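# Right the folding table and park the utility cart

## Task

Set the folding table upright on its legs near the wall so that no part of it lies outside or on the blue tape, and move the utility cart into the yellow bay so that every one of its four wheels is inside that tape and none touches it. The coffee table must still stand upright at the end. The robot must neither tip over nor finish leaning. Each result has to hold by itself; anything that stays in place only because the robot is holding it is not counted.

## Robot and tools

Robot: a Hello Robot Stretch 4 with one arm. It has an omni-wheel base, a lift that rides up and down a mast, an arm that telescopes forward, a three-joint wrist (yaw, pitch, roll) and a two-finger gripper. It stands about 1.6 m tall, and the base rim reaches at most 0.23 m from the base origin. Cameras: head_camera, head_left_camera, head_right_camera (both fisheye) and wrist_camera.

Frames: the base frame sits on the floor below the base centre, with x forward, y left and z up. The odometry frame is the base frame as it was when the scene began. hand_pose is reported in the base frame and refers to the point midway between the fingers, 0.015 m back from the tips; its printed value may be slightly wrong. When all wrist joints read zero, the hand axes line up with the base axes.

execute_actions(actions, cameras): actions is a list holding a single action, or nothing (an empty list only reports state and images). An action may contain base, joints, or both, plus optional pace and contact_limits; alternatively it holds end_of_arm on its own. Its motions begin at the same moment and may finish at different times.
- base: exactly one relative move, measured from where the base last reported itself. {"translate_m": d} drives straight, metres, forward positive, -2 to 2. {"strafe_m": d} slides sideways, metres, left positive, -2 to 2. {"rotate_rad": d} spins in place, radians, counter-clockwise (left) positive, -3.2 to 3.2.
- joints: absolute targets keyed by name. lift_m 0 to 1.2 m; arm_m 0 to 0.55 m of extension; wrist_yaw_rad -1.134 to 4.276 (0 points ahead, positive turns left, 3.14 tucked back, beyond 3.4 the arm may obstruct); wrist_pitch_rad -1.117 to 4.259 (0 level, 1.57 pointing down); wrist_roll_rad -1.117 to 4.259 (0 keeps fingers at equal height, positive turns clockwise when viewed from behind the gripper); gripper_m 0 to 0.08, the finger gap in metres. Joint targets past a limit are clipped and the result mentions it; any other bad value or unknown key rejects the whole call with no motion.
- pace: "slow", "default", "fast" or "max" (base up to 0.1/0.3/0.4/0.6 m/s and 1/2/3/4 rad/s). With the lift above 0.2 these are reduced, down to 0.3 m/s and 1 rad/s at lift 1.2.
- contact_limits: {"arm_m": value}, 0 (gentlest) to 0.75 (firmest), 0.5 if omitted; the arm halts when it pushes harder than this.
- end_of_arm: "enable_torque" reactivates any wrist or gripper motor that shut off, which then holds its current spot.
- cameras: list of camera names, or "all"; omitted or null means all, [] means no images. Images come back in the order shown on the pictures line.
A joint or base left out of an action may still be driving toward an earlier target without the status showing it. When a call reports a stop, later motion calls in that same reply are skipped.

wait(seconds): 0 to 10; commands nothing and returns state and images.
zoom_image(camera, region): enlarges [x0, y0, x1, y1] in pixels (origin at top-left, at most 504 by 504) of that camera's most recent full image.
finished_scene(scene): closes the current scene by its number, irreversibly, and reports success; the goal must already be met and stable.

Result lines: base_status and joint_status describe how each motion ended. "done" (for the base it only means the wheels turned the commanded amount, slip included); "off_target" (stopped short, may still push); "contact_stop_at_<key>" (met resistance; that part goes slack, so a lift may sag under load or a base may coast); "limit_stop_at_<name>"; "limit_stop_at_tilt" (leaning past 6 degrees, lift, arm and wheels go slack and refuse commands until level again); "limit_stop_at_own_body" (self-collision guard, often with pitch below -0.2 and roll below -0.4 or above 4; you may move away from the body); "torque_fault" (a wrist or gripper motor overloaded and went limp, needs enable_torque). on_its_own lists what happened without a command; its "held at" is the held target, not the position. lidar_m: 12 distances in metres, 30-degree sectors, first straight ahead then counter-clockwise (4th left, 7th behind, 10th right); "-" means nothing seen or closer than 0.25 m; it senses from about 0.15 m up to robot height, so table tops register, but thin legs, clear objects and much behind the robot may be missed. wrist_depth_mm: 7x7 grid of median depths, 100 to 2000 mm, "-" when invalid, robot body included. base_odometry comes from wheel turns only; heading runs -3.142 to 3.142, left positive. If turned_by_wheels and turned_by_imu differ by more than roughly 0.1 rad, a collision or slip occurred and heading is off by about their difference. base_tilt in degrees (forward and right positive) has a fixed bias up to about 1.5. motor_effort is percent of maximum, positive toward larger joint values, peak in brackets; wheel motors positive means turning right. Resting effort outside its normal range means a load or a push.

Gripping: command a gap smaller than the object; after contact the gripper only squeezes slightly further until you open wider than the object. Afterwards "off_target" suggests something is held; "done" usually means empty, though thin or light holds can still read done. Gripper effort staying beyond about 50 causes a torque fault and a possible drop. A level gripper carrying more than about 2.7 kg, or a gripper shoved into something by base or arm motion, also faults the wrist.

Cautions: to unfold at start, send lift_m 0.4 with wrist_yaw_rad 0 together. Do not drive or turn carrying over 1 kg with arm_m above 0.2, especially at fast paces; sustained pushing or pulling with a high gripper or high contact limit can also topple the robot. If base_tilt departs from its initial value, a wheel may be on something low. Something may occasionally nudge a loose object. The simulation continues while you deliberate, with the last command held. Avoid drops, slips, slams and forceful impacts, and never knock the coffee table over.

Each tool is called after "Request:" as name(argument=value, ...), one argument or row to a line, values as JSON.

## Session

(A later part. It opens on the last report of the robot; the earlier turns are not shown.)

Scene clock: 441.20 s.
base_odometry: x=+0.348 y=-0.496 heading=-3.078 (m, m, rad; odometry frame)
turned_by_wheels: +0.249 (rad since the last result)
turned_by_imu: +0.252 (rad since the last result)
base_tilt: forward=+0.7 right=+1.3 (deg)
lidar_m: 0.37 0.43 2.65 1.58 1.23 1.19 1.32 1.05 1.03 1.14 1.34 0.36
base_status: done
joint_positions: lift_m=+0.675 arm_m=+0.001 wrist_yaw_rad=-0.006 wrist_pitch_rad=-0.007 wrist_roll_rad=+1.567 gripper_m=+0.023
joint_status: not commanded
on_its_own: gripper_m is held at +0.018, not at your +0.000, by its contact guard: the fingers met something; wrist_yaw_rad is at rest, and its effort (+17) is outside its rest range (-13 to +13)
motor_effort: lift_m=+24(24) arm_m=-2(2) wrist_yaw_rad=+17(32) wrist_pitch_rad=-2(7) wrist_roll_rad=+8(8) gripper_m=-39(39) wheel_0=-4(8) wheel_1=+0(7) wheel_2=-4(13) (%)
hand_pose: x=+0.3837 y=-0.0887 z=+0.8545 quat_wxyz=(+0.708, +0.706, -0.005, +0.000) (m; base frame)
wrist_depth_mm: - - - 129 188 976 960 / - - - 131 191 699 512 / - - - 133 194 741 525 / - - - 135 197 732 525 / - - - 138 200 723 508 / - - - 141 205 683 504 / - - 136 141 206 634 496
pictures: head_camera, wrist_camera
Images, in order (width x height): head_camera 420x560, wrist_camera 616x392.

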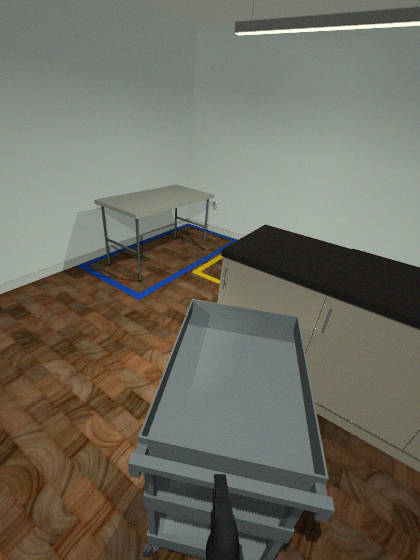

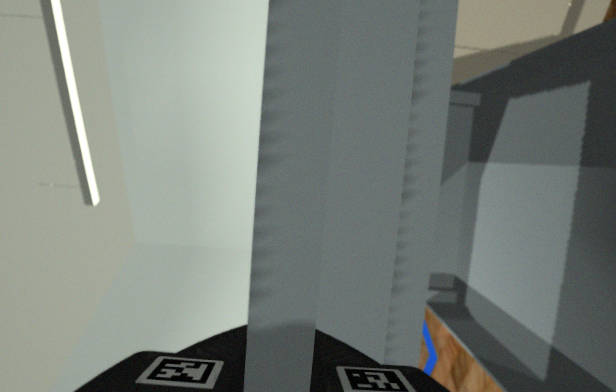

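Request:
execute_actions(
  actions=[
    {"base":{"strafe_m":-0.35},"pace":"slow"},
  ],
  cameras=[],
)

Request:
execute_actions(
  actions=[
    {"base":{"rotate_rad":0.3},"pace":"slow"},
  ],
  cameras=[],
)

Request:
execute_actions(
  actions=[
    {"base":{"strafe_m":-0.3},"pace":"slow"},
  ],
  cameras=[],
)

Request:
execute_actions(
  actions=[
    {"base":{"rotate_rad":0.17},"pace":"slow"},
  ],
  cameras=["head_camera","head_left_camera"],
)

Scene clock: 454.57 s.
base_odometry: x=+0.326 y=-0.146 heading=-3.077 (m, m, rad; odometry frame)
turned_by_wheels: +0.001 (rad since the last result)
turned_by_imu: +0.002 (rad since the last result)
base_tilt: forward=+0.7 right=+1.3 (deg)
lidar_m: 0.33 0.33 2.95 1.85 1.44 1.41 0.95 0.75 0.73 0.83 1.12 0.40
base_status: done
joint_positions: lift_m=+0.675 arm_m=+0.001 wrist_yaw_rad=+0.008 wrist_pitch_rad=-0.005 wrist_roll_rad=+1.567 gripper_m=+0.023
joint_status: not commanded
on_its_own: gripper_m is held at +0.018, not at your +0.000, by its contact guard: the fingers met something; wrist_yaw_rad is at rest, and its effort (-23) is outside its rest range (-13 to +13)
motor_effort: lift_m=+24(24) arm_m=-2(2) wrist_yaw_rad=-23(26) wrist_pitch_rad=-7(9) wrist_roll_rad=+9(9) gripper_m=-39(39) wheel_0=+6(10) wheel_1=+0(5) wheel_2=+4(4) (%)
hand_pose: x=+0.3849 y=-0.0858 z=+0.8542 quat_wxyz=(+0.708, +0.706, +0.001, +0.005) (m; base frame)
wrist_depth_mm: - - - 204 285 778 788 / - - - 191 266 842 307 / - - - 178 250 946 492 / - - - 169 236 683 521 / - - - 161 225 715 508 / - - - 153 213 699 504 / - - 136 142 204 683 492
pictures: none
No camera images: the call's "cameras" was empty. Leave "cameras" out to get every camera's image.

Scene clock: 455.93 s.
base_odometry: x=+0.326 y=-0.146 heading=-2.778 (m, m, rad; odometry frame)
turned_by_wheels: +0.299 (rad since the last result)
turned_by_imu: +0.302 (rad since the last result)
base_tilt: forward=+0.7 right=+1.3 (deg)
lidar_m: 0.39 0.40 2.34 1.56 1.40 1.32 0.81 0.75 0.77 1.00 1.11 0.40
base_status: done
joint_positions: lift_m=+0.675 arm_m=+0.001 wrist_yaw_rad=-0.005 wrist_pitch_rad=-0.007 wrist_roll_rad=+1.568 gripper_m=+0.023
joint_status: not commanded
on_its_own: gripper_m is held at +0.018, not at your +0.000, by its contact guard: the fingers met something; wrist_yaw_rad is at rest, and its effort (+15) is outside its rest range (-13 to +13)
motor_effort: lift_m=+24(24) arm_m=-2(2) wrist_yaw_rad=+15(34) wrist_pitch_rad=+0(6) wrist_roll_rad=+8(8) gripper_m=-39(39) wheel_0=-4(9) wheel_1=-2(2) wheel_2=-2(11) (%)
hand_pose: x=+0.3838 y=-0.0886 z=+0.8545 quat_wxyz=(+0.708, +0.706, -0.004, +0.001) (m; base frame)
wrist_depth_mm: - - - 132 192 878 866 / - - - 133 195 723 512 / - - - 135 196 750 530 / - - - 137 199 741 525 / - - - 139 202 707 517 / - - - 140 204 699 504 / - - 136 141 206 640 492
pictures: none
No camera images: the call's "cameras" was empty. Leave "cameras" out to get every camera's image.

Scene clock: 460.07 s.
base_odometry: x=+0.219 y=+0.134 heading=-2.777 (m, m, rad; odometry frame)
turned_by_wheels: +0.001 (rad since the last result)
turned_by_imu: +0.002 (rad since the last result)
base_tilt: forward=+0.7 right=+1.3 (deg)
lidar_m: 0.33 0.33 2.72 1.80 1.65 0.97 0.63 0.58 0.60 0.75 0.86 0.41
base_status: done
joint_positions: lift_m=+0.675 arm_m=+0.001 wrist_yaw_rad=+0.008 wrist_pitch_rad=-0.006 wrist_roll_rad=+1.567 gripper_m=+0.023
joint_status: not commanded
on_its_own: gripper_m is held at +0.018, not at your +0.000, by its contact guard: the fingers met something; wrist_yaw_rad is at rest, and its effort (-22) is outside its rest range (-13 to +13)
motor_effort: lift_m=+24(24) arm_m=-2(2) wrist_yaw_rad=-22(27) wrist_pitch_rad=-7(7) wrist_roll_rad=+9(8) gripper_m=-39(39) wheel_0=+5(9) wheel_1=+0(9) wheel_2=+4(0) (%)
hand_pose: x=+0.3849 y=-0.0858 z=+0.8542 quat_wxyz=(+0.708, +0.706, +0.001, +0.005) (m; base frame)
wrist_depth_mm: - - - 195 271 285 621 / - - - 183 258 732 723 / - - - 173 244 842 484 / - - - 166 233 683 525 / - - - 159 223 723 512 / - - - 152 212 691 504 / - - 136 142 204 691 492
pictures: none
No camera images: the call's "cameras" was empty. Leave "cameras" out to get every camera's image.

Scene clock: 461.17 s.
base_odometry: x=+0.219 y=+0.134 heading=-2.608 (m, m, rad; odometry frame)
turned_by_wheels: +0.169 (rad since the last result)
turned_by_imu: +0.171 (rad since the last result)
base_tilt: forward=+0.7 right=+1.4 (deg)
lidar_m: 0.37 0.38 2.24 1.70 1.66 0.81 0.57 0.58 0.61 0.88 0.87 0.42
base_status: done
joint_positions: lift_m=+0.675 arm_m=+0.001 wrist_yaw_rad=-0.007 wrist_pitch_rad=-0.007 wrist_roll_rad=+1.568 gripper_m=+0.023
joint_status: not commanded
on_its_own: gripper_m is held at +0.018, not at your +0.000, by its contact guard: the fingers met something; wrist_yaw_rad is at rest, and its effort (+17) is outside its rest range (-13 to +13)
motor_effort: lift_m=+24(24) arm_m=-2(2) wrist_yaw_rad=+17(30) wrist_pitch_rad=-1(5) wrist_roll_rad=+8(8) gripper_m=-39(39) wheel_0=-6(7) wheel_1=-3(5) wheel_2=-3(10) (%)
hand_pose: x=+0.3837 y=-0.0888 z=+0.8545 quat_wxyz=(+0.708, +0.706, -0.005, +0.000) (m; base frame)
wrist_depth_mm: - - - 153 219 715 715 / - - - 151 216 831 504 / - - - 150 213 699 530 / - - - 147 211 723 525 / - - - 146 208 715 512 / - - - 145 206 707 504 / - - 136 142 204 683 500
pictures: head_camera, head_left_camera
Images, in order (width x height): head_camera 420x560, head_left_camera 420x672.

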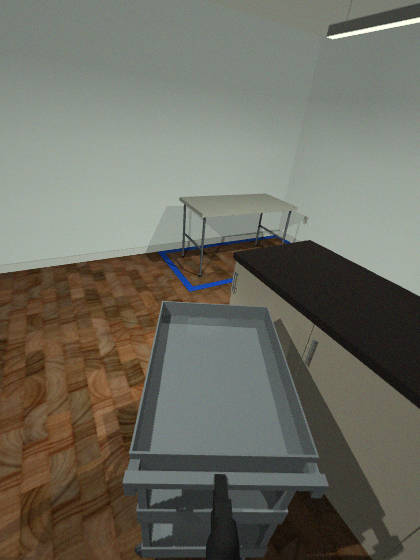

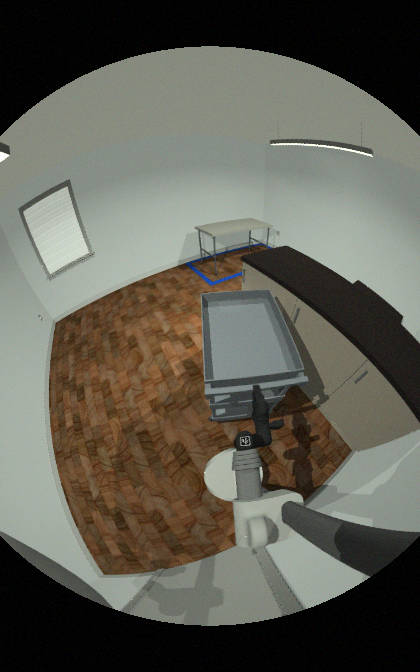

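Request:
execute_actions(
  actions=[
    {"base":{"translate_m":0.25},"pace":"slow"},
  ],
  cameras=["head_camera"],
)

Request:
execute_actions(
  actions=[
    {"base":{"strafe_m":-0.25},"pace":"slow"},
  ],
  cameras=[],
)

Request:
execute_actions(
  actions=[
    {"base":{"rotate_rad":0.3},"pace":"slow"},
  ],
  cameras=["head_camera","head_left_camera"],
)

Scene clock: 473.17 s.
base_odometry: x=+0.004 y=+0.007 heading=-2.608 (m, m, rad; odometry frame)
turned_by_wheels: +0.000 (rad since the last result)
turned_by_imu: -0.003 (rad since the last result)
base_tilt: forward=+0.7 right=+1.3 (deg)
lidar_m: 0.37 0.38 2.39 1.82 1.77 1.09 0.83 0.81 0.85 0.77 0.72 0.41
base_status: done
joint_positions: lift_m=+0.675 arm_m=+0.001 wrist_yaw_rad=-0.005 wrist_pitch_rad=-0.007 wrist_roll_rad=+1.568 gripper_m=+0.023
joint_status: not commanded
on_its_own: gripper_m is held at +0.018, not at your +0.000, by its contact guard: the fingers met something; wrist_yaw_rad is at rest, and its effort (+14) is outside its rest range (-13 to +13)
motor_effort: lift_m=+24(24) arm_m=-2(2) wrist_yaw_rad=+14(18) wrist_pitch_rad=-3(3) wrist_roll_rad=+8(9) gripper_m=-39(39) wheel_0=+1(6) wheel_1=+2(4) wheel_2=-4(9) (%)
hand_pose: x=+0.3838 y=-0.0885 z=+0.8545 quat_wxyz=(+0.708, +0.706, -0.004, +0.001) (m; base frame)
wrist_depth_mm: - - - 155 220 591 603 / - - - 151 216 683 504 / - - - 150 213 707 530 / - - - 148 211 732 525 / - - - 146 208 723 517 / - - - 144 206 691 504 / - - 136 143 204 676 496
pictures: head_camera
Images, in order (width x height): head_camera 420x560.

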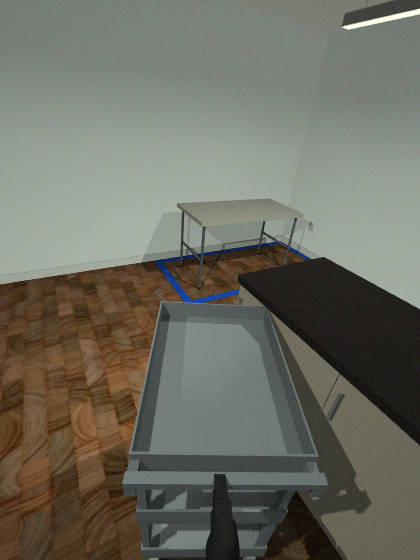

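Scene clock: 476.80 s.
base_odometry: x=-0.124 y=+0.222 heading=-2.608 (m, m, rad; odometry frame)
turned_by_wheels: +0.001 (rad since the last result)
turned_by_imu: +0.001 (rad since the last result)
base_tilt: forward=+0.7 right=+1.3 (deg)
lidar_m: 0.31 0.31 2.71 2.05 1.99 0.94 0.72 0.69 0.70 0.54 0.52 0.42
base_status: done
joint_positions: lift_m=+0.675 arm_m=+0.001 wrist_yaw_rad=+0.009 wrist_pitch_rad=-0.005 wrist_roll_rad=+1.567 gripper_m=+0.023
joint_status: not commanded
on_its_own: gripper_m is held at +0.018, not at your +0.000, by its contact guard: the fingers met something; wrist_yaw_rad is at rest, and its effort (-26) is outside its rest range (-13 to +13)
motor_effort: lift_m=+24(24) arm_m=-2(2) wrist_yaw_rad=-26(26) wrist_pitch_rad=-5(10) wrist_roll_rad=+9(9) gripper_m=-39(39) wheel_0=+4(12) wheel_1=-1(3) wheel_2=+4(1) (%)
hand_pose: x=+0.3850 y=-0.0856 z=+0.8542 quat_wxyz=(+0.708, +0.706, +0.001, +0.005) (m; base frame)
wrist_depth_mm: - - - 229 349 357 353 / - - - 208 296 314 317 / - - - 193 271 500 459 / - - - 178 249 591 500 / - - - 166 232 707 512 / - - - 156 217 699 504 / - - 135 142 204 699 492
pictures: none
No camera images: the call's "cameras" was empty. Leave "cameras" out to get every camera's image.

Scene clock: 478.17 s.
base_odometry: x=-0.124 y=+0.222 heading=-2.309 (m, m, rad; odometry frame)
turned_by_wheels: +0.299 (rad since the last result)
turned_by_imu: +0.302 (rad since the last result)
base_tilt: forward=+0.6 right=+1.3 (deg)
lidar_m: 0.38 0.41 2.22 1.98 1.24 0.77 0.69 0.71 0.58 0.51 0.53 0.41
base_status: done
joint_positions: lift_m=+0.675 arm_m=+0.001 wrist_yaw_rad=-0.006 wrist_pitch_rad=-0.007 wrist_roll_rad=+1.568 gripper_m=+0.023
joint_status: not commanded
on_its_own: gripper_m is held at +0.018, not at your +0.000, by its contact guard: the fingers met something; wrist_yaw_rad is at rest, and its effort (+14) is outside its rest range (-13 to +13)
motor_effort: lift_m=+24(24) arm_m=-2(2) wrist_yaw_rad=+14(39) wrist_pitch_rad=-3(6) wrist_roll_rad=+7(8) gripper_m=-39(39) wheel_0=-5(10) wheel_1=-3(8) wheel_2=-2(12) (%)
hand_pose: x=+0.3838 y=-0.0886 z=+0.8545 quat_wxyz=(+0.708, +0.706, -0.004, +0.001) (m; base frame)
wrist_depth_mm: - - - 143 206 535 525 / - - - 144 206 634 508 / - - - 143 206 707 525 / - - - 143 206 732 521 / - - - 142 205 715 512 / - - - 142 205 707 500 / - - 136 141 205 668 496
pictures: head_camera, head_left_camera
Images, in order (width x height): head_camera 420x560, head_left_camera 420x672.

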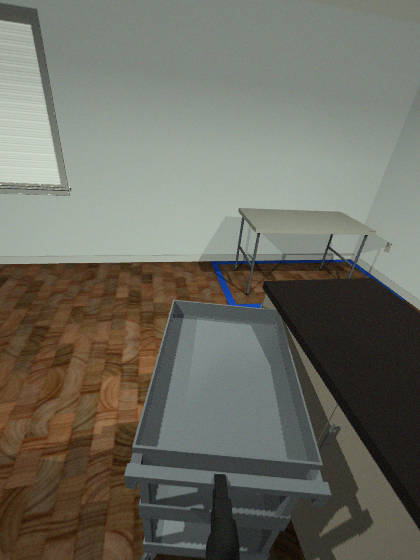

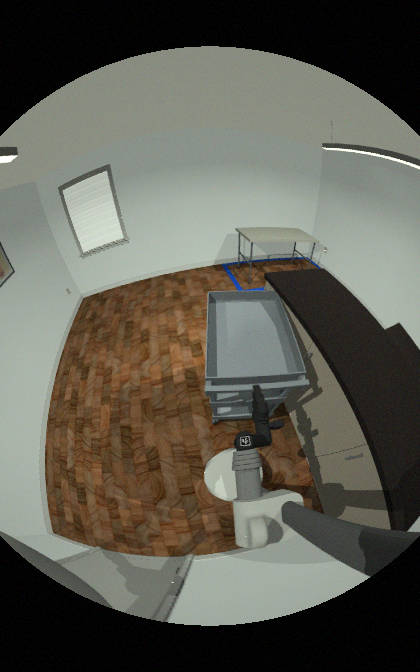

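Request:
execute_actions(
  actions=[
    {"base":{"strafe_m":-0.04},"pace":"slow"},
  ],
  cameras=[],
)

Request:
execute_actions(
  actions=[
    {"base":{"translate_m":0.45},"pace":"slow"},
  ],
  cameras=["head_camera"],
)

Scene clock: 492.33 s.
base_odometry: x=-0.153 y=+0.249 heading=-2.308 (m, m, rad; odometry frame)
turned_by_wheels: +0.000 (rad since the last result)
turned_by_imu: +0.000 (rad since the last result)
base_tilt: forward=+0.7 right=+1.3 (deg)
lidar_m: 0.35 0.39 2.26 2.03 1.17 0.77 0.69 0.69 0.56 0.48 0.49 0.41
base_status: done
joint_positions: lift_m=+0.675 arm_m=+0.001 wrist_yaw_rad=+0.008 wrist_pitch_rad=-0.006 wrist_roll_rad=+1.568 gripper_m=+0.023
joint_status: not commanded
on_its_own: gripper_m is held at +0.018, not at your +0.000, by its contact guard: the fingers met something; wrist_yaw_rad is at rest, and its effort (-23) is outside its rest range (-13 to +13)
motor_effort: lift_m=+24(24) arm_m=-2(2) wrist_yaw_rad=-23(24) wrist_pitch_rad=-5(6) wrist_roll_rad=+7(7) gripper_m=-39(39) wheel_0=+4(7) wheel_1=+0(5) wheel_2=+1(3) (%)
hand_pose: x=+0.3849 y=-0.0858 z=+0.8543 quat_wxyz=(+0.708, +0.706, +0.001, +0.005) (m; base frame)
wrist_depth_mm: - - - 148 212 492 480 / - - - 147 210 597 500 / - - - 146 210 699 530 / - - - 145 208 723 521 / - - - 145 206 715 517 / - - - 143 205 691 500 / - - 136 142 204 661 492
pictures: none
No camera images: the call's "cameras" was empty. Leave "cameras" out to get every camera's image.

Scene clock: 497.23 s.
base_odometry: x=-0.395 y=-0.041 heading=-2.229 (m, m, rad; odometry frame)
turned_by_wheels: +0.079 (rad since the last result)
turned_by_imu: +0.390 (rad since the last result)
base_tilt: forward=+0.7 right=+1.3 (deg)
lidar_m: 0.44 2.28 1.93 1.93 1.20 1.00 1.01 0.72 0.59 0.57 0.27 0.33
base_status: translate_m contact_stop (by the wheels' count: +0.378 of +0.450)
joint_positions: lift_m=+0.675 arm_m=+0.000 wrist_yaw_rad=-0.004 wrist_pitch_rad=-0.006 wrist_roll_rad=+1.568 gripper_m=+0.023
joint_status: not commanded
on_its_own: gripper_m is held at +0.018, not at your +0.000, by its contact guard: the fingers met something; the wheels are slack since a contact_stop
motor_effort: lift_m=+23(24) arm_m=+0(2) wrist_yaw_rad=+12(100) wrist_pitch_rad=-3(17) wrist_roll_rad=+7(8) gripper_m=-41(41) wheel_0=+0(35) wheel_1=+0(19) wheel_2=-1(22) (%)
hand_pose: x=+0.3835 y=-0.0884 z=+0.8545 quat_wxyz=(+0.708, +0.706, -0.004, +0.001) (m; base frame)
wrist_depth_mm: - - - - - - - / - - - - - 103 - / - - - - - 114 492 / - - - - 138 132 500 / - - - - 159 1366 466 / - - - - 199 1499 768 / - - 121 - 248 338 368
pictures: head_camera
Images, in order (width x height): head_camera 420x560.

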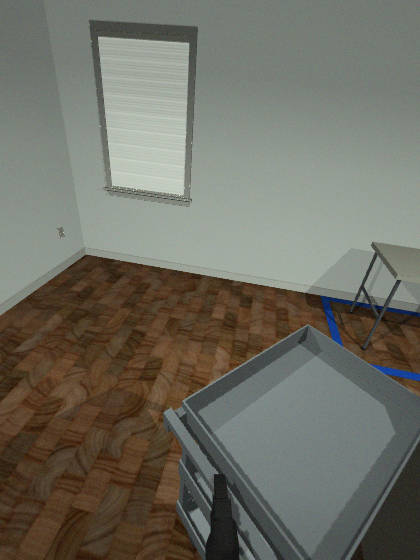

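Request:
execute_actions(
  actions=[
    {"joints":{"gripper_m":0.08}},
  ],
  cameras=[],
)

Request:
execute_actions(
  actions=[
    {"base":{"translate_m":-0.3},"pace":"slow"},
  ],
)

Scene clock: 502.93 s.
base_odometry: x=-0.395 y=-0.041 heading=-2.229 (m, m, rad; odometry frame)
turned_by_wheels: +0.000 (rad since the last result)
turned_by_imu: -0.001 (rad since the last result)
base_tilt: forward=+0.7 right=+1.3 (deg)
lidar_m: 0.44 2.29 1.93 1.92 1.20 1.01 0.99 0.70 0.60 0.60 0.29 0.34
base_status: not commanded
joint_positions: lift_m=+0.675 arm_m=+0.000 wrist_yaw_rad=+0.000 wrist_pitch_rad=-0.005 wrist_roll_rad=+1.570 gripper_m=+0.080
joint_status: all done
on_its_own: the wheels are slack since a contact_stop
motor_effort: lift_m=+23(23) arm_m=+0(0) wrist_yaw_rad=+0(12) wrist_pitch_rad=-5(10) wrist_roll_rad=+2(7) gripper_m=+1(38) wheel_0=+0(0) wheel_1=+0(0) wheel_2=+0(0) (%)
hand_pose: x=+0.3838 y=-0.0875 z=+0.8542 quat_wxyz=(+0.708, +0.707, -0.002, +0.002) (m; base frame)
wrist_depth_mm: - - - - - - - / - - - - - 102 - / - - - - - 114 500 / - - - - 134 134 500 / - - - - 161 1366 462 / - - - - 202 1537 778 / - 123 - 246 146 340 366
pictures: none
No camera images: the call's "cameras" was empty. Leave "cameras" out to get every camera's image.

Scene clock: 507.23 s.
base_odometry: x=-0.211 y=+0.197 heading=-2.230 (m, m, rad; odometry frame)
turned_by_wheels: +0.000 (rad since the last result)
turned_by_imu: +0.000 (rad since the last result)
base_tilt: forward=+0.7 right=+1.3 (deg)
lidar_m: 0.59 2.39 2.00 1.52 0.85 0.72 0.70 0.62 0.53 0.54 0.59 0.52
base_status: done
joint_positions: lift_m=+0.675 arm_m=+0.000 wrist_yaw_rad=+0.000 wrist_pitch_rad=-0.005 wrist_roll_rad=+1.570 gripper_m=+0.080
joint_status: not commanded
motor_effort: lift_m=+23(23) arm_m=+0(0) wrist_yaw_rad=+0(1) wrist_pitch_rad=-9(5) wrist_roll_rad=+2(2) gripper_m=+2(2) wheel_0=-4(7) wheel_1=-1(2) wheel_2=+1(5) (%)
hand_pose: x=+0.3838 y=-0.0875 z=+0.8542 quat_wxyz=(+0.708, +0.707, -0.002, +0.002) (m; base frame)
wrist_depth_mm: - - - 347 - 759 535 / - - - 286 314 322 325 / - - - 282 1008 750 525 / - - - 399 - 741 496 / - - - 473 - 715 488 / - - - 591 - 640 1025 / - 123 - - 146 1397 1118
pictures: head_camera, head_left_camera, head_right_camera, wrist_camera
Images, in order (width x height): head_camera 420x560, head_left_camera 420x672, head_right_camera 420x672, wrist_camera 616x392.

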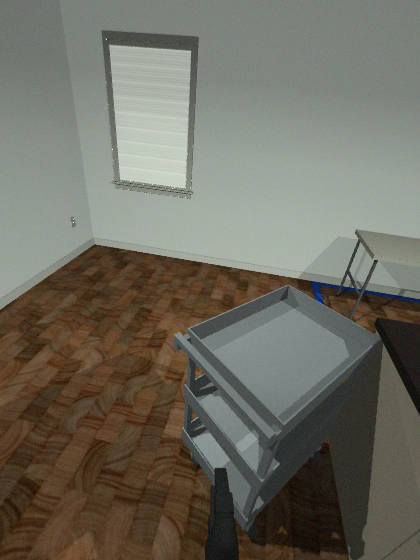

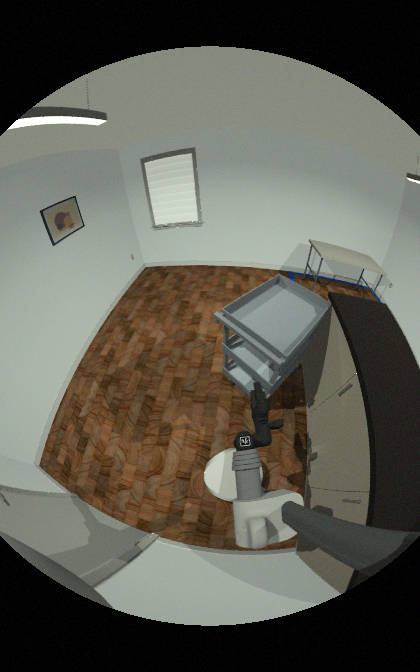

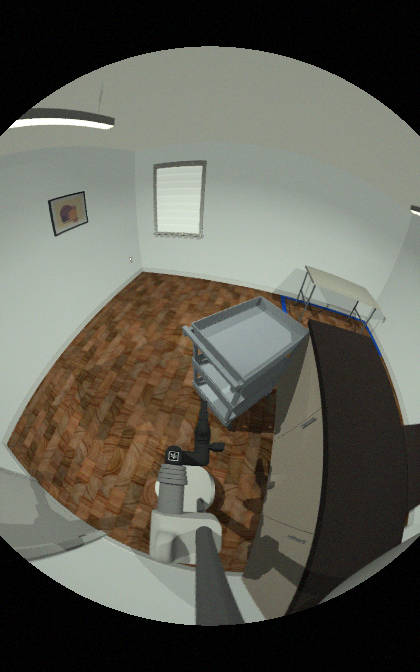

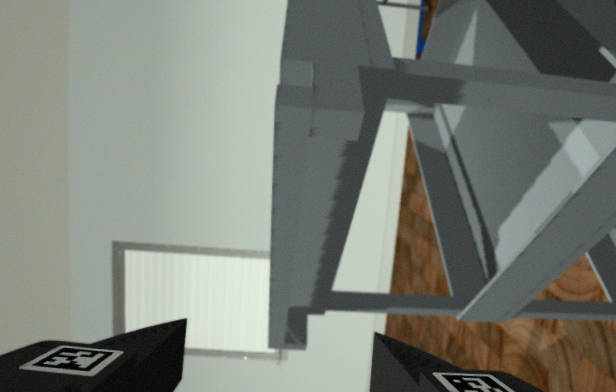

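Request:
execute_actions(
  actions=[
    {"base":{"strafe_m":0.42}},
  ],
  cameras=[],
)

Request:
execute_actions(
  actions=[
    {"base":{"translate_m":0.33}},
  ],
  cameras=[],
)

Request:
execute_actions(
  actions=[
    {"base":{"rotate_rad":-0.88}},
  ],
  cameras=["head_camera","wrist_camera"],
)

Scene clock: 518.13 s.
base_odometry: x=+0.121 y=-0.061 heading=-2.230 (m, m, rad; odometry frame)
turned_by_wheels: +0.000 (rad since the last result)
turned_by_imu: -0.001 (rad since the last result)
base_tilt: forward=+0.7 right=+1.3 (deg)
lidar_m: 3.12 1.85 1.58 1.37 0.74 0.59 0.62 0.72 0.93 0.94 0.79 0.80
base_status: done
joint_positions: lift_m=+0.675 arm_m=+0.000 wrist_yaw_rad=+0.000 wrist_pitch_rad=-0.005 wrist_roll_rad=+1.570 gripper_m=+0.080
joint_status: not commanded
motor_effort: lift_m=+23(23) arm_m=+0(0) wrist_yaw_rad=+0(0) wrist_pitch_rad=-7(5) wrist_roll_rad=+1(2) gripper_m=+1(1) wheel_0=-2(11) wheel_1=-2(8) wheel_2=+0(1) (%)
hand_pose: x=+0.3838 y=-0.0875 z=+0.8542 quat_wxyz=(+0.708, +0.707, -0.002, +0.002) (m; base frame)
wrist_depth_mm: - - - 627 - 750 904 / - - - - - 683 1078 / - - - - - 1661 1182 / - - - - - 1576 1160 / - - - - - 1576 1138 / - - - - - 1537 1078 / - 123 - - 146 1430 1078
pictures: none
No camera images: the call's "cameras" was empty. Leave "cameras" out to get every camera's image.

Scene clock: 520.70 s.
base_odometry: x=-0.081 y=-0.322 heading=-2.230 (m, m, rad; odometry frame)
turned_by_wheels: +0.000 (rad since the last result)
turned_by_imu: -0.002 (rad since the last result)
base_tilt: forward=+0.7 right=+1.4 (deg)
lidar_m: 2.78 1.81 1.52 1.50 1.09 0.94 0.90 1.04 1.02 0.63 0.59 0.61
base_status: done
joint_positions: lift_m=+0.675 arm_m=+0.000 wrist_yaw_rad=+0.000 wrist_pitch_rad=-0.005 wrist_roll_rad=+1.570 gripper_m=+0.080
joint_status: not commanded
motor_effort: lift_m=+23(23) arm_m=+0(0) wrist_yaw_rad=-1(0) wrist_pitch_rad=-8(8) wrist_roll_rad=+1(2) gripper_m=+2(1) wheel_0=+1(8) wheel_1=+0(7) wheel_2=+0(10) (%)
hand_pose: x=+0.3838 y=-0.0875 z=+0.8542 quat_wxyz=(+0.708, +0.707, -0.002, +0.002) (m; base frame)
wrist_depth_mm: - - - - - 1708 1229 / - - - - - 1661 1182 / - - - - - 1661 1160 / - - - - - 1576 1182 / - - - - - 1618 1138 / - - - - - 1537 1138 / - 123 - - 146 1366 1098
pictures: none
No camera images: the call's "cameras" was empty. Leave "cameras" out to get every camera's image.

Scene clock: 522.30 s.
base_odometry: x=-0.081 y=-0.322 heading=-3.110 (m, m, rad; odometry frame)
turned_by_wheels: -0.880 (rad since the last result)
turned_by_imu: -0.891 (rad since the last result)
base_tilt: forward=+0.7 right=+1.3 (deg)
lidar_m: 0.58 0.64 2.55 1.67 1.50 1.53 1.02 0.91 0.95 1.12 1.00 0.61
base_status: done
joint_positions: lift_m=+0.675 arm_m=+0.000 wrist_yaw_rad=+0.000 wrist_pitch_rad=-0.005 wrist_roll_rad=+1.570 gripper_m=+0.080
joint_status: not commanded
motor_effort: lift_m=+23(23) arm_m=+0(0) wrist_yaw_rad=-1(2) wrist_pitch_rad=-8(8) wrist_roll_rad=+2(2) gripper_m=+1(2) wheel_0=+2(6) wheel_1=+1(10) wheel_2=+1(6) (%)
hand_pose: x=+0.3838 y=-0.0874 z=+0.8542 quat_wxyz=(+0.708, +0.707, -0.002, +0.002) (m; base frame)
wrist_depth_mm: - - - 768 768 768 778 / - - - 397 866 854 854 / - - - 427 854 609 449 / - - - 427 1042 723 442 / - - - 424 1042 707 442 / - - - 415 1042 699 439 / - 123 - 421 146 627 439
pictures: head_camera, wrist_camera
Images, in order (width x height): head_camera 420x560, wrist_camera 616x392.

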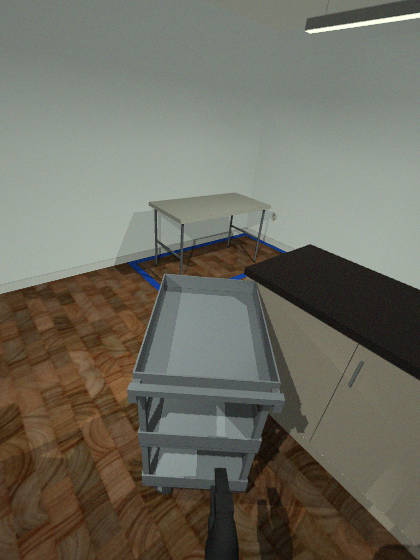

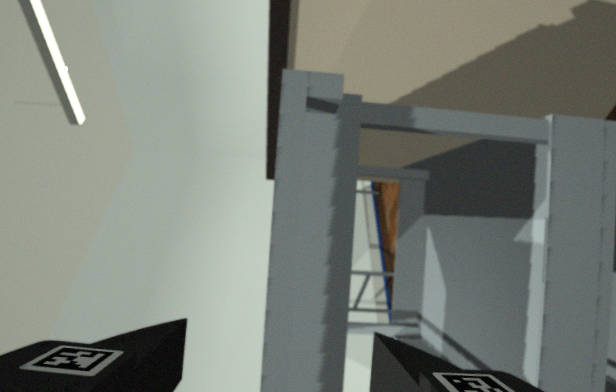

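Request:
execute_actions(
  actions=[
    {"base":{"translate_m":0.2},"pace":"slow"},
  ],
  cameras=["wrist_camera"],
)

Request:
execute_actions(
  actions=[
    {"joints":{"gripper_m":0.0}},
  ],
  cameras=[],
)

Request:
execute_actions(
  actions=[
    {"base":{"strafe_m":-0.25},"pace":"slow"},
  ],
  cameras=[],
)

Request:
execute_actions(
  actions=[
    {"base":{"rotate_rad":0.28},"pace":"slow"},
  ],
  cameras=["head_camera","head_left_camera"],
)

Scene clock: 535.50 s.
base_odometry: x=-0.281 y=-0.328 heading=-3.109 (m, m, rad; odometry frame)
turned_by_wheels: +0.000 (rad since the last result)
turned_by_imu: -0.002 (rad since the last result)
base_tilt: forward=+0.7 right=+1.3 (deg)
lidar_m: 0.39 0.41 2.64 1.81 1.63 1.65 1.19 1.08 1.12 0.98 0.88 0.40
base_status: done
joint_positions: lift_m=+0.675 arm_m=+0.000 wrist_yaw_rad=+0.000 wrist_pitch_rad=-0.005 wrist_roll_rad=+1.570 gripper_m=+0.080
joint_status: not commanded
motor_effort: lift_m=+23(23) arm_m=+0(0) wrist_yaw_rad=+0(0) wrist_pitch_rad=-9(11) wrist_roll_rad=+2(1) gripper_m=+1(2) wheel_0=+2(5) wheel_1=+1(4) wheel_2=-1(2) (%)
hand_pose: x=+0.3838 y=-0.0874 z=+0.8542 quat_wxyz=(+0.708, +0.707, -0.002, +0.002) (m; base frame)
wrist_depth_mm: - - - 166 229 241 242 / - - - 165 229 723 723 / - - - 164 227 759 504 / - - - 163 226 723 517 / - - - 162 225 715 512 / - - - 162 223 699 508 / - 123 - 220 146 627 492
pictures: wrist_camera
Images, in order (width x height): wrist_camera 616x392.

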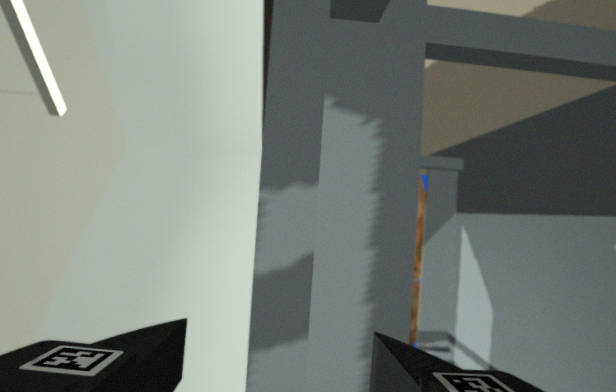

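Scene clock: 536.73 s.
base_odometry: x=-0.281 y=-0.328 heading=-3.109 (m, m, rad; odometry frame)
turned_by_wheels: +0.000 (rad since the last result)
turned_by_imu: +0.000 (rad since the last result)
base_tilt: forward=+0.7 right=+1.4 (deg)
lidar_m: 0.38 0.41 2.64 1.79 1.63 1.65 1.19 1.09 1.11 0.96 0.87 0.42
base_status: not commanded
joint_positions: lift_m=+0.675 arm_m=+0.000 wrist_yaw_rad=+0.000 wrist_pitch_rad=-0.006 wrist_roll_rad=+1.570 gripper_m=+0.021
joint_status: gripper_m off_target (ended at +0.021, target +0.000)
on_its_own: gripper_m is held at +0.016, not at your +0.000, by its contact guard: the fingers met something
motor_effort: lift_m=+23(23) arm_m=+0(0) wrist_yaw_rad=-1(1) wrist_pitch_rad=-5(9) wrist_roll_rad=+2(2) gripper_m=-46(53) wheel_0=+2(2) wheel_1=+1(1) wheel_2=-1(0) (%)
hand_pose: x=+0.3838 y=-0.0874 z=+0.8544 quat_wxyz=(+0.708, +0.707, -0.002, +0.002) (m; base frame)
wrist_depth_mm: - - - 166 229 240 243 / - - - 165 228 723 723 / - - - 164 227 759 500 / - - - 163 226 732 530 / - - - 162 225 715 512 / - - - 162 224 691 504 / - - 135 159 224 683 492
pictures: none
No camera images: the call's "cameras" was empty. Leave "cameras" out to get every camera's image.

Scene clock: 540.40 s.
base_odometry: x=-0.289 y=-0.078 heading=-3.109 (m, m, rad; odometry frame)
turned_by_wheels: +0.001 (rad since the last result)
turned_by_imu: +0.184 (rad since the last result)
base_tilt: forward=+0.6 right=+1.3 (deg)
lidar_m: 0.38 0.42 2.46 1.84 1.77 1.31 0.96 0.96 1.01 0.77 0.75 0.41
base_status: done
joint_positions: lift_m=+0.675 arm_m=+0.000 wrist_yaw_rad=-0.002 wrist_pitch_rad=-0.008 wrist_roll_rad=+1.569 gripper_m=+0.021
joint_status: not commanded
on_its_own: gripper_m is held at +0.016, not at your +0.000, by its contact guard: the fingers met something
motor_effort: lift_m=+23(23) arm_m=+1(1) wrist_yaw_rad=+4(30) wrist_pitch_rad=+0(7) wrist_roll_rad=+2(2) gripper_m=-45(46) wheel_0=+13(16) wheel_1=+4(0) wheel_2=-10(14) (%)
hand_pose: x=+0.3836 y=-0.0878 z=+0.8548 quat_wxyz=(+0.708, +0.707, -0.003, +0.002) (m; base frame)
wrist_depth_mm: - - - 164 229 236 241 / - - - 163 227 683 668 / - - - 163 227 741 508 / - - - 163 225 732 521 / - - - 161 225 715 512 / - - - 161 224 699 504 / - - 135 160 223 683 492
pictures: none
No camera images: the call's "cameras" was empty. Leave "cameras" out to get every camera's image.

Scene clock: 541.73 s.
base_odometry: x=-0.289 y=-0.078 heading=-2.829 (m, m, rad; odometry frame)
turned_by_wheels: +0.280 (rad since the last result)
turned_by_imu: +0.282 (rad since the last result)
base_tilt: forward=+0.7 right=+1.3 (deg)
lidar_m: 0.44 2.78 2.00 1.78 1.79 1.07 0.96 0.96 0.81 0.73 0.73 0.38
base_status: done
joint_positions: lift_m=+0.675 arm_m=+0.000 wrist_yaw_rad=-0.001 wrist_pitch_rad=-0.006 wrist_roll_rad=+1.570 gripper_m=+0.020
joint_status: not commanded
on_its_own: gripper_m is held at +0.016, not at your +0.000, by its contact guard: the fingers met something
motor_effort: lift_m=+23(23) arm_m=+0(1) wrist_yaw_rad=+3(33) wrist_pitch_rad=-5(5) wrist_roll_rad=+2(2) gripper_m=-39(45) wheel_0=-4(8) wheel_1=-2(2) wheel_2=-1(13) (%)
hand_pose: x=+0.3837 y=-0.0877 z=+0.8545 quat_wxyz=(+0.708, +0.707, -0.003, +0.002) (m; base frame)
wrist_depth_mm: - - - 113 169 640 539 / - - - 120 179 668 530 / - - - 127 189 699 525 / - - - 137 202 732 521 / - - - 147 216 683 517 / - - - 160 236 627 504 / - - 131 162 248 1576 477
pictures: head_camera, head_left_camera
Images, in order (width x height): head_camera 420x560, head_left_camera 420x672.

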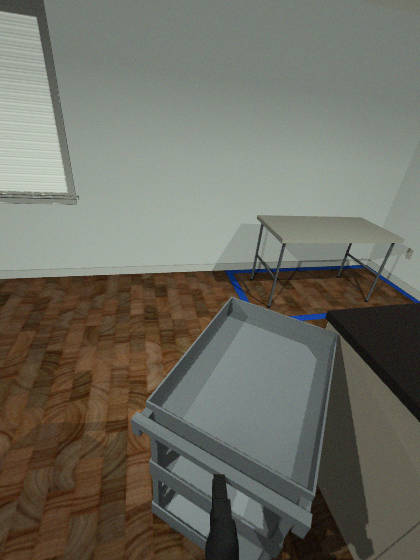

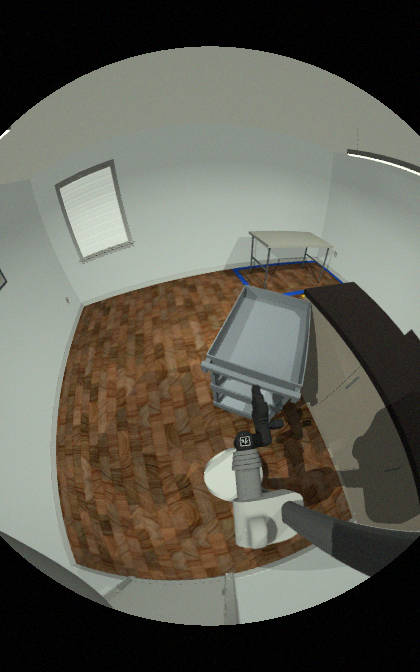

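Request:
execute_actions(
  actions=[
    {"base":{"strafe_m":0.2},"pace":"slow"},
  ],
  cameras=[],
)

Request:
execute_actions(
  actions=[
    {"base":{"rotate_rad":-0.4},"pace":"slow"},
  ],
  cameras=[],
)

Request:
execute_actions(
  actions=[
    {"base":{"translate_m":-0.5},"pace":"slow"},
  ],
  cameras=["head_camera","head_left_camera"],
)

Scene clock: 565.43 s.
base_odometry: x=-0.228 y=-0.269 heading=-2.829 (m, m, rad; odometry frame)
turned_by_wheels: +0.000 (rad since the last result)
turned_by_imu: -0.002 (rad since the last result)
base_tilt: forward=+0.7 right=+1.3 (deg)
lidar_m: 0.45 2.74 1.78 1.55 1.59 1.13 1.00 1.01 1.05 0.92 0.95 0.33
base_status: done
joint_positions: lift_m=+0.675 arm_m=+0.000 wrist_yaw_rad=-0.001 wrist_pitch_rad=-0.006 wrist_roll_rad=+1.570 gripper_m=+0.020
joint_status: not commanded
on_its_own: gripper_m is held at +0.016, not at your +0.000, by its contact guard: the fingers met something
motor_effort: lift_m=+23(23) arm_m=+0(0) wrist_yaw_rad=+2(11) wrist_pitch_rad=-7(4) wrist_roll_rad=+2(2) gripper_m=-34(39) wheel_0=-3(9) wheel_1=+0(4) wheel_2=+3(3) (%)
hand_pose: x=+0.3838 y=-0.0876 z=+0.8544 quat_wxyz=(+0.708, +0.707, -0.002, +0.002) (m; base frame)
wrist_depth_mm: - - - - 139 141 535 / - - - - 153 159 535 / - - - 103 170 654 530 / - - - 113 191 661 521 / - - - 132 218 1618 521 / - - - 160 271 1576 484 / - - 128 166 - 1464 449
pictures: none
No camera images: the call's "cameras" was empty. Leave "cameras" out to get every camera's image.

Scene clock: 566.97 s.
base_odometry: x=-0.228 y=-0.269 heading=+3.054 (m, m, rad; odometry frame)
turned_by_wheels: -0.400 (rad since the last result)
turned_by_imu: -0.405 (rad since the last result)
base_tilt: forward=+0.7 right=+1.3 (deg)
lidar_m: 0.38 0.44 2.48 1.71 1.58 1.59 1.05 0.97 1.03 1.02 0.93 0.42
base_status: done
joint_positions: lift_m=+0.675 arm_m=+0.000 wrist_yaw_rad=+0.000 wrist_pitch_rad=-0.006 wrist_roll_rad=+1.570 gripper_m=+0.021
joint_status: not commanded
on_its_own: gripper_m is held at +0.016, not at your +0.000, by its contact guard: the fingers met something
motor_effort: lift_m=+23(23) arm_m=+0(0) wrist_yaw_rad=+0(28) wrist_pitch_rad=-6(6) wrist_roll_rad=+2(2) gripper_m=-43(44) wheel_0=+2(10) wheel_1=+1(8) wheel_2=+0(7) (%)
hand_pose: x=+0.3839 y=-0.0875 z=+0.8544 quat_wxyz=(+0.708, +0.707, -0.002, +0.002) (m; base frame)
wrist_depth_mm: - - - 155 216 227 228 / - - - 156 219 809 768 / - - - 157 220 723 525 / - - - 159 221 732 525 / - - - 159 222 707 512 / - - - 160 224 707 504 / - - 134 160 225 668 500
pictures: none
No camera images: the call's "cameras" was empty. Leave "cameras" out to get every camera's image.

Scene clock: 573.27 s.
base_odometry: x=+0.270 y=-0.313 heading=+3.054 (m, m, rad; odometry frame)
turned_by_wheels: +0.000 (rad since the last result)
turned_by_imu: +0.000 (rad since the last result)
base_tilt: forward=+0.7 right=+1.3 (deg)
lidar_m: 0.39 0.40 2.02 1.40 1.28 0.97 0.61 0.57 0.58 0.80 1.22 0.41
base_status: done
joint_positions: lift_m=+0.675 arm_m=+0.000 wrist_yaw_rad=+0.002 wrist_pitch_rad=-0.006 wrist_roll_rad=+1.570 gripper_m=+0.021
joint_status: not commanded
on_its_own: gripper_m is held at +0.016, not at your +0.000, by its contact guard: the fingers met something
motor_effort: lift_m=+23(22) arm_m=+0(0) wrist_yaw_rad=-7(9) wrist_pitch_rad=-6(7) wrist_roll_rad=+2(2) gripper_m=-45(45) wheel_0=-3(8) wheel_1=-1(4) wheel_2=+3(10) (%)
hand_pose: x=+0.3840 y=-0.0870 z=+0.8543 quat_wxyz=(+0.708, +0.707, -0.001, +0.003) (m; base frame)
wrist_depth_mm: - - - 178 245 615 1025 / - - - 175 241 1160 272 / - - - 172 236 1281 496 / - - - 168 232 732 521 / - - - 166 229 715 517 / - - - 163 225 707 508 / - - 134 159 222 683 492
pictures: head_camera, head_left_camera
Images, in order (width x height): head_camera 420x560, head_left_camera 420x672.

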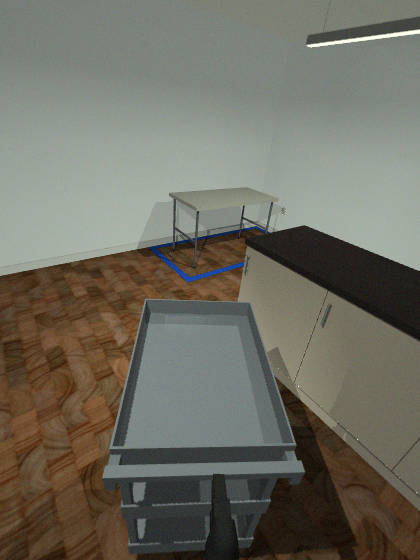

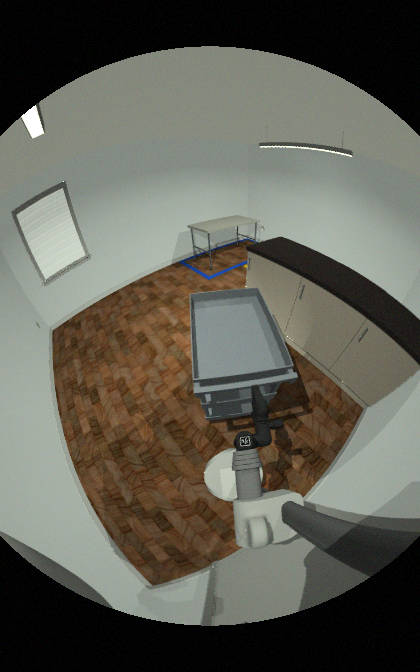

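Request:
execute_actions(
  actions=[
    {"base":{"strafe_m":-0.2},"pace":"slow"},
  ],
  cameras=[],
)

Request:
execute_actions(
  actions=[
    {"base":{"rotate_rad":0.3},"pace":"slow"},
  ],
  cameras=[],
)

Request:
execute_actions(
  actions=[
    {"base":{"strafe_m":-0.3},"pace":"slow"},
  ],
  cameras=[],
)

Request:
execute_actions(
  actions=[
    {"base":{"rotate_rad":0.3},"pace":"slow"},
  ],
  cameras=["head_camera","head_left_camera"],
)

Scene clock: 585.93 s.
base_odometry: x=+0.288 y=-0.113 heading=+3.054 (m, m, rad; odometry frame)
turned_by_wheels: +0.000 (rad since the last result)
turned_by_imu: -0.001 (rad since the last result)
base_tilt: forward=+0.7 right=+1.3 (deg)
lidar_m: 0.35 0.34 2.27 1.57 1.46 0.75 0.48 0.43 0.48 0.64 1.06 0.44
base_status: done
joint_positions: lift_m=+0.675 arm_m=+0.000 wrist_yaw_rad=+0.003 wrist_pitch_rad=-0.006 wrist_roll_rad=+1.570 gripper_m=+0.020
joint_status: not commanded
on_its_own: gripper_m is held at +0.016, not at your +0.000, by its contact guard: the fingers met something
motor_effort: lift_m=+23(23) arm_m=+0(0) wrist_yaw_rad=-8(28) wrist_pitch_rad=-5(7) wrist_roll_rad=+2(2) gripper_m=-39(45) wheel_0=+3(10) wheel_1=-2(1) wheel_2=+0(1) (%)
hand_pose: x=+0.3841 y=-0.0868 z=+0.8544 quat_wxyz=(+0.708, +0.707, -0.001, +0.003) (m; base frame)
wrist_depth_mm: - - - 243 854 842 854 / - - - 250 931 960 1025 / - - - 214 291 314 314 / - - - 198 272 1336 477 / - - - 186 254 668 512 / - - - 176 238 699 500 / - - 131 159 223 691 496
pictures: none
No camera images: the call's "cameras" was empty. Leave "cameras" out to get every camera's image.

Scene clock: 587.30 s.
base_odometry: x=+0.288 y=-0.113 heading=-2.930 (m, m, rad; odometry frame)
turned_by_wheels: +0.299 (rad since the last result)
turned_by_imu: +0.303 (rad since the last result)
base_tilt: forward=+0.7 right=+1.4 (deg)
lidar_m: 0.40 0.44 1.74 1.45 1.07 0.56 0.45 0.44 0.54 0.90 1.06 0.42
base_status: done
joint_positions: lift_m=+0.675 arm_m=+0.000 wrist_yaw_rad=-0.003 wrist_pitch_rad=-0.006 wrist_roll_rad=+1.570 gripper_m=+0.021
joint_status: not commanded
on_its_own: gripper_m is held at +0.016, not at your +0.000, by its contact guard: the fingers met something
motor_effort: lift_m=+23(23) arm_m=+0(0) wrist_yaw_rad=+8(31) wrist_pitch_rad=-3(8) wrist_roll_rad=+2(3) gripper_m=-44(45) wheel_0=-5(8) wheel_1=-2(4) wheel_2=-1(11) (%)
hand_pose: x=+0.3836 y=-0.0880 z=+0.8544 quat_wxyz=(+0.708, +0.707, -0.003, +0.001) (m; base frame)
wrist_depth_mm: - - - 153 213 229 227 / - - - 154 216 1308 1060 / - - - 156 219 715 535 / - - - 157 220 732 525 / - - - 159 222 723 517 / - - - 160 224 691 504 / - - 135 160 224 668 496
pictures: none
No camera images: the call's "cameras" was empty. Leave "cameras" out to get every camera's image.

Scene clock: 591.43 s.
base_odometry: x=+0.225 y=+0.180 heading=-2.930 (m, m, rad; odometry frame)
turned_by_wheels: +0.000 (rad since the last result)
turned_by_imu: +0.000 (rad since the last result)
base_tilt: forward=+0.7 right=+1.3 (deg)
lidar_m: 0.34 0.34 2.11 1.75 0.84 0.43 0.37 0.37 0.44 0.72 0.76 0.45
base_status: done
joint_positions: lift_m=+0.675 arm_m=+0.000 wrist_yaw_rad=+0.004 wrist_pitch_rad=-0.006 wrist_roll_rad=+1.570 gripper_m=+0.020
joint_status: not commanded
on_its_own: gripper_m is held at +0.016, not at your +0.000, by its contact guard: the fingers met something
motor_effort: lift_m=+23(23) arm_m=+0(0) wrist_yaw_rad=-13(22) wrist_pitch_rad=-4(6) wrist_roll_rad=+2(2) gripper_m=-39(45) wheel_0=+2(9) wheel_1=-2(7) wheel_2=+2(0) (%)
hand_pose: x=+0.3842 y=-0.0865 z=+0.8544 quat_wxyz=(+0.708, +0.707, -0.001, +0.004) (m; base frame)
wrist_depth_mm: - - - 233 732 759 741 / - - - 252 298 842 866 / - - - 206 282 1138 315 / - - - 194 264 1499 488 / - - - 183 249 683 512 / - - - 174 236 699 500 / - - 131 158 224 683 492
pictures: none
No camera images: the call's "cameras" was empty. Leave "cameras" out to get every camera's image.

Scene clock: 592.80 s.
base_odometry: x=+0.224 y=+0.180 heading=-2.630 (m, m, rad; odometry frame)
turned_by_wheels: +0.299 (rad since the last result)
turned_by_imu: +0.302 (rad since the last result)
base_tilt: forward=+0.7 right=+1.3 (deg)
lidar_m: 0.41 0.43 1.82 1.61 0.54 0.40 0.38 0.41 0.57 0.78 0.81 0.41
base_status: done
joint_positions: lift_m=+0.675 arm_m=+0.000 wrist_yaw_rad=-0.003 wrist_pitch_rad=-0.006 wrist_roll_rad=+1.570 gripper_m=+0.021
joint_status: not commanded
on_its_own: gripper_m is held at +0.016, not at your +0.000, by its contact guard: the fingers met something
motor_effort: lift_m=+23(23) arm_m=+0(0) wrist_yaw_rad=+8(26) wrist_pitch_rad=-5(8) wrist_roll_rad=+2(1) gripper_m=-43(45) wheel_0=-5(7) wheel_1=-2(5) wheel_2=-1(10) (%)
hand_pose: x=+0.3836 y=-0.0880 z=+0.8544 quat_wxyz=(+0.708, +0.707, -0.003, +0.001) (m; base frame)
wrist_depth_mm: - - - 149 208 234 236 / - - - 151 212 1708 539 / - - - 153 215 750 525 / - - - 156 218 741 525 / - - - 158 222 723 512 / - - - 160 224 699 504 / - - 134 161 227 654 496
pictures: head_camera, head_left_camera
Images, in order (width x height): head_camera 420x560, head_left_camera 420x672.

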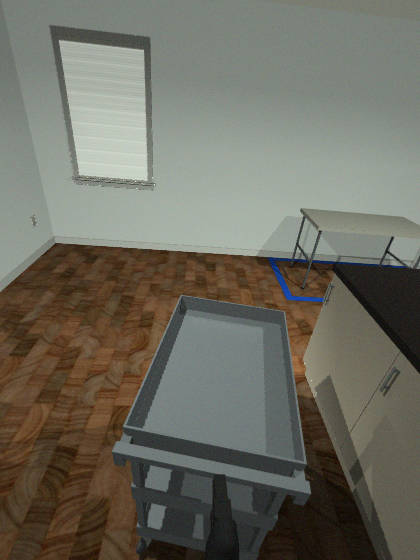

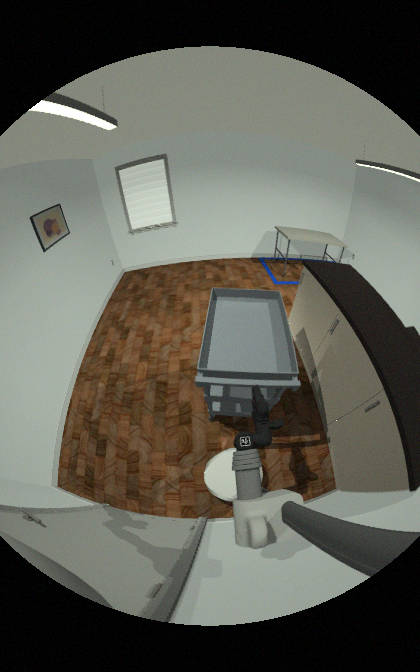

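Request:
execute_actions(
  actions=[
    {"base":{"translate_m":0.5},"pace":"slow"},
  ],
  cameras=["head_camera"],
)

Scene clock: 602.87 s.
base_odometry: x=-0.212 y=-0.065 heading=-2.631 (m, m, rad; odometry frame)
turned_by_wheels: +0.000 (rad since the last result)
turned_by_imu: -0.005 (rad since the last result)
base_tilt: forward=+0.7 right=+1.3 (deg)
lidar_m: 0.39 0.47 1.83 1.76 1.24 0.91 0.89 0.93 0.79 0.77 0.82 0.41
base_status: done
joint_positions: lift_m=+0.675 arm_m=+0.000 wrist_yaw_rad=-0.005 wrist_pitch_rad=-0.006 wrist_roll_rad=+1.570 gripper_m=+0.021
joint_status: not commanded
on_its_own: gripper_m is held at +0.016, not at your +0.000, by its contact guard: the fingers met something
motor_effort: lift_m=+23(23) arm_m=+0(0) wrist_yaw_rad=+13(17) wrist_pitch_rad=-5(4) wrist_roll_rad=+3(3) gripper_m=-42(43) wheel_0=+1(2) wheel_1=+1(4) wheel_2=-4(11) (%)
hand_pose: x=+0.3835 y=-0.0884 z=+0.8545 quat_wxyz=(+0.708, +0.707, -0.004, +0.001) (m; base frame)
wrist_depth_mm: - - - 143 202 1576 1138 / - - - 146 206 1430 517 / - - - 149 210 732 530 / - - - 153 214 732 525 / - - - 156 220 715 512 / - - - 160 227 699 508 / - - 133 161 229 640 496
pictures: head_camera
Images, in order (width x height): head_camera 420x560.

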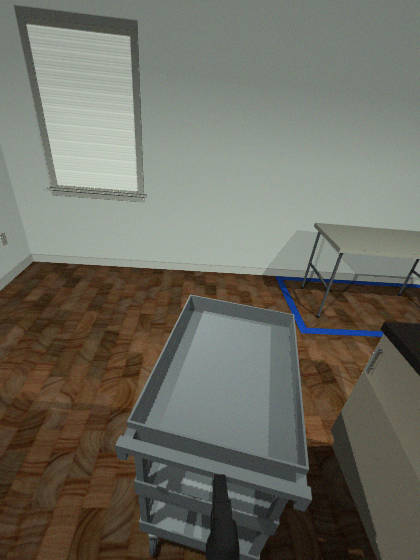

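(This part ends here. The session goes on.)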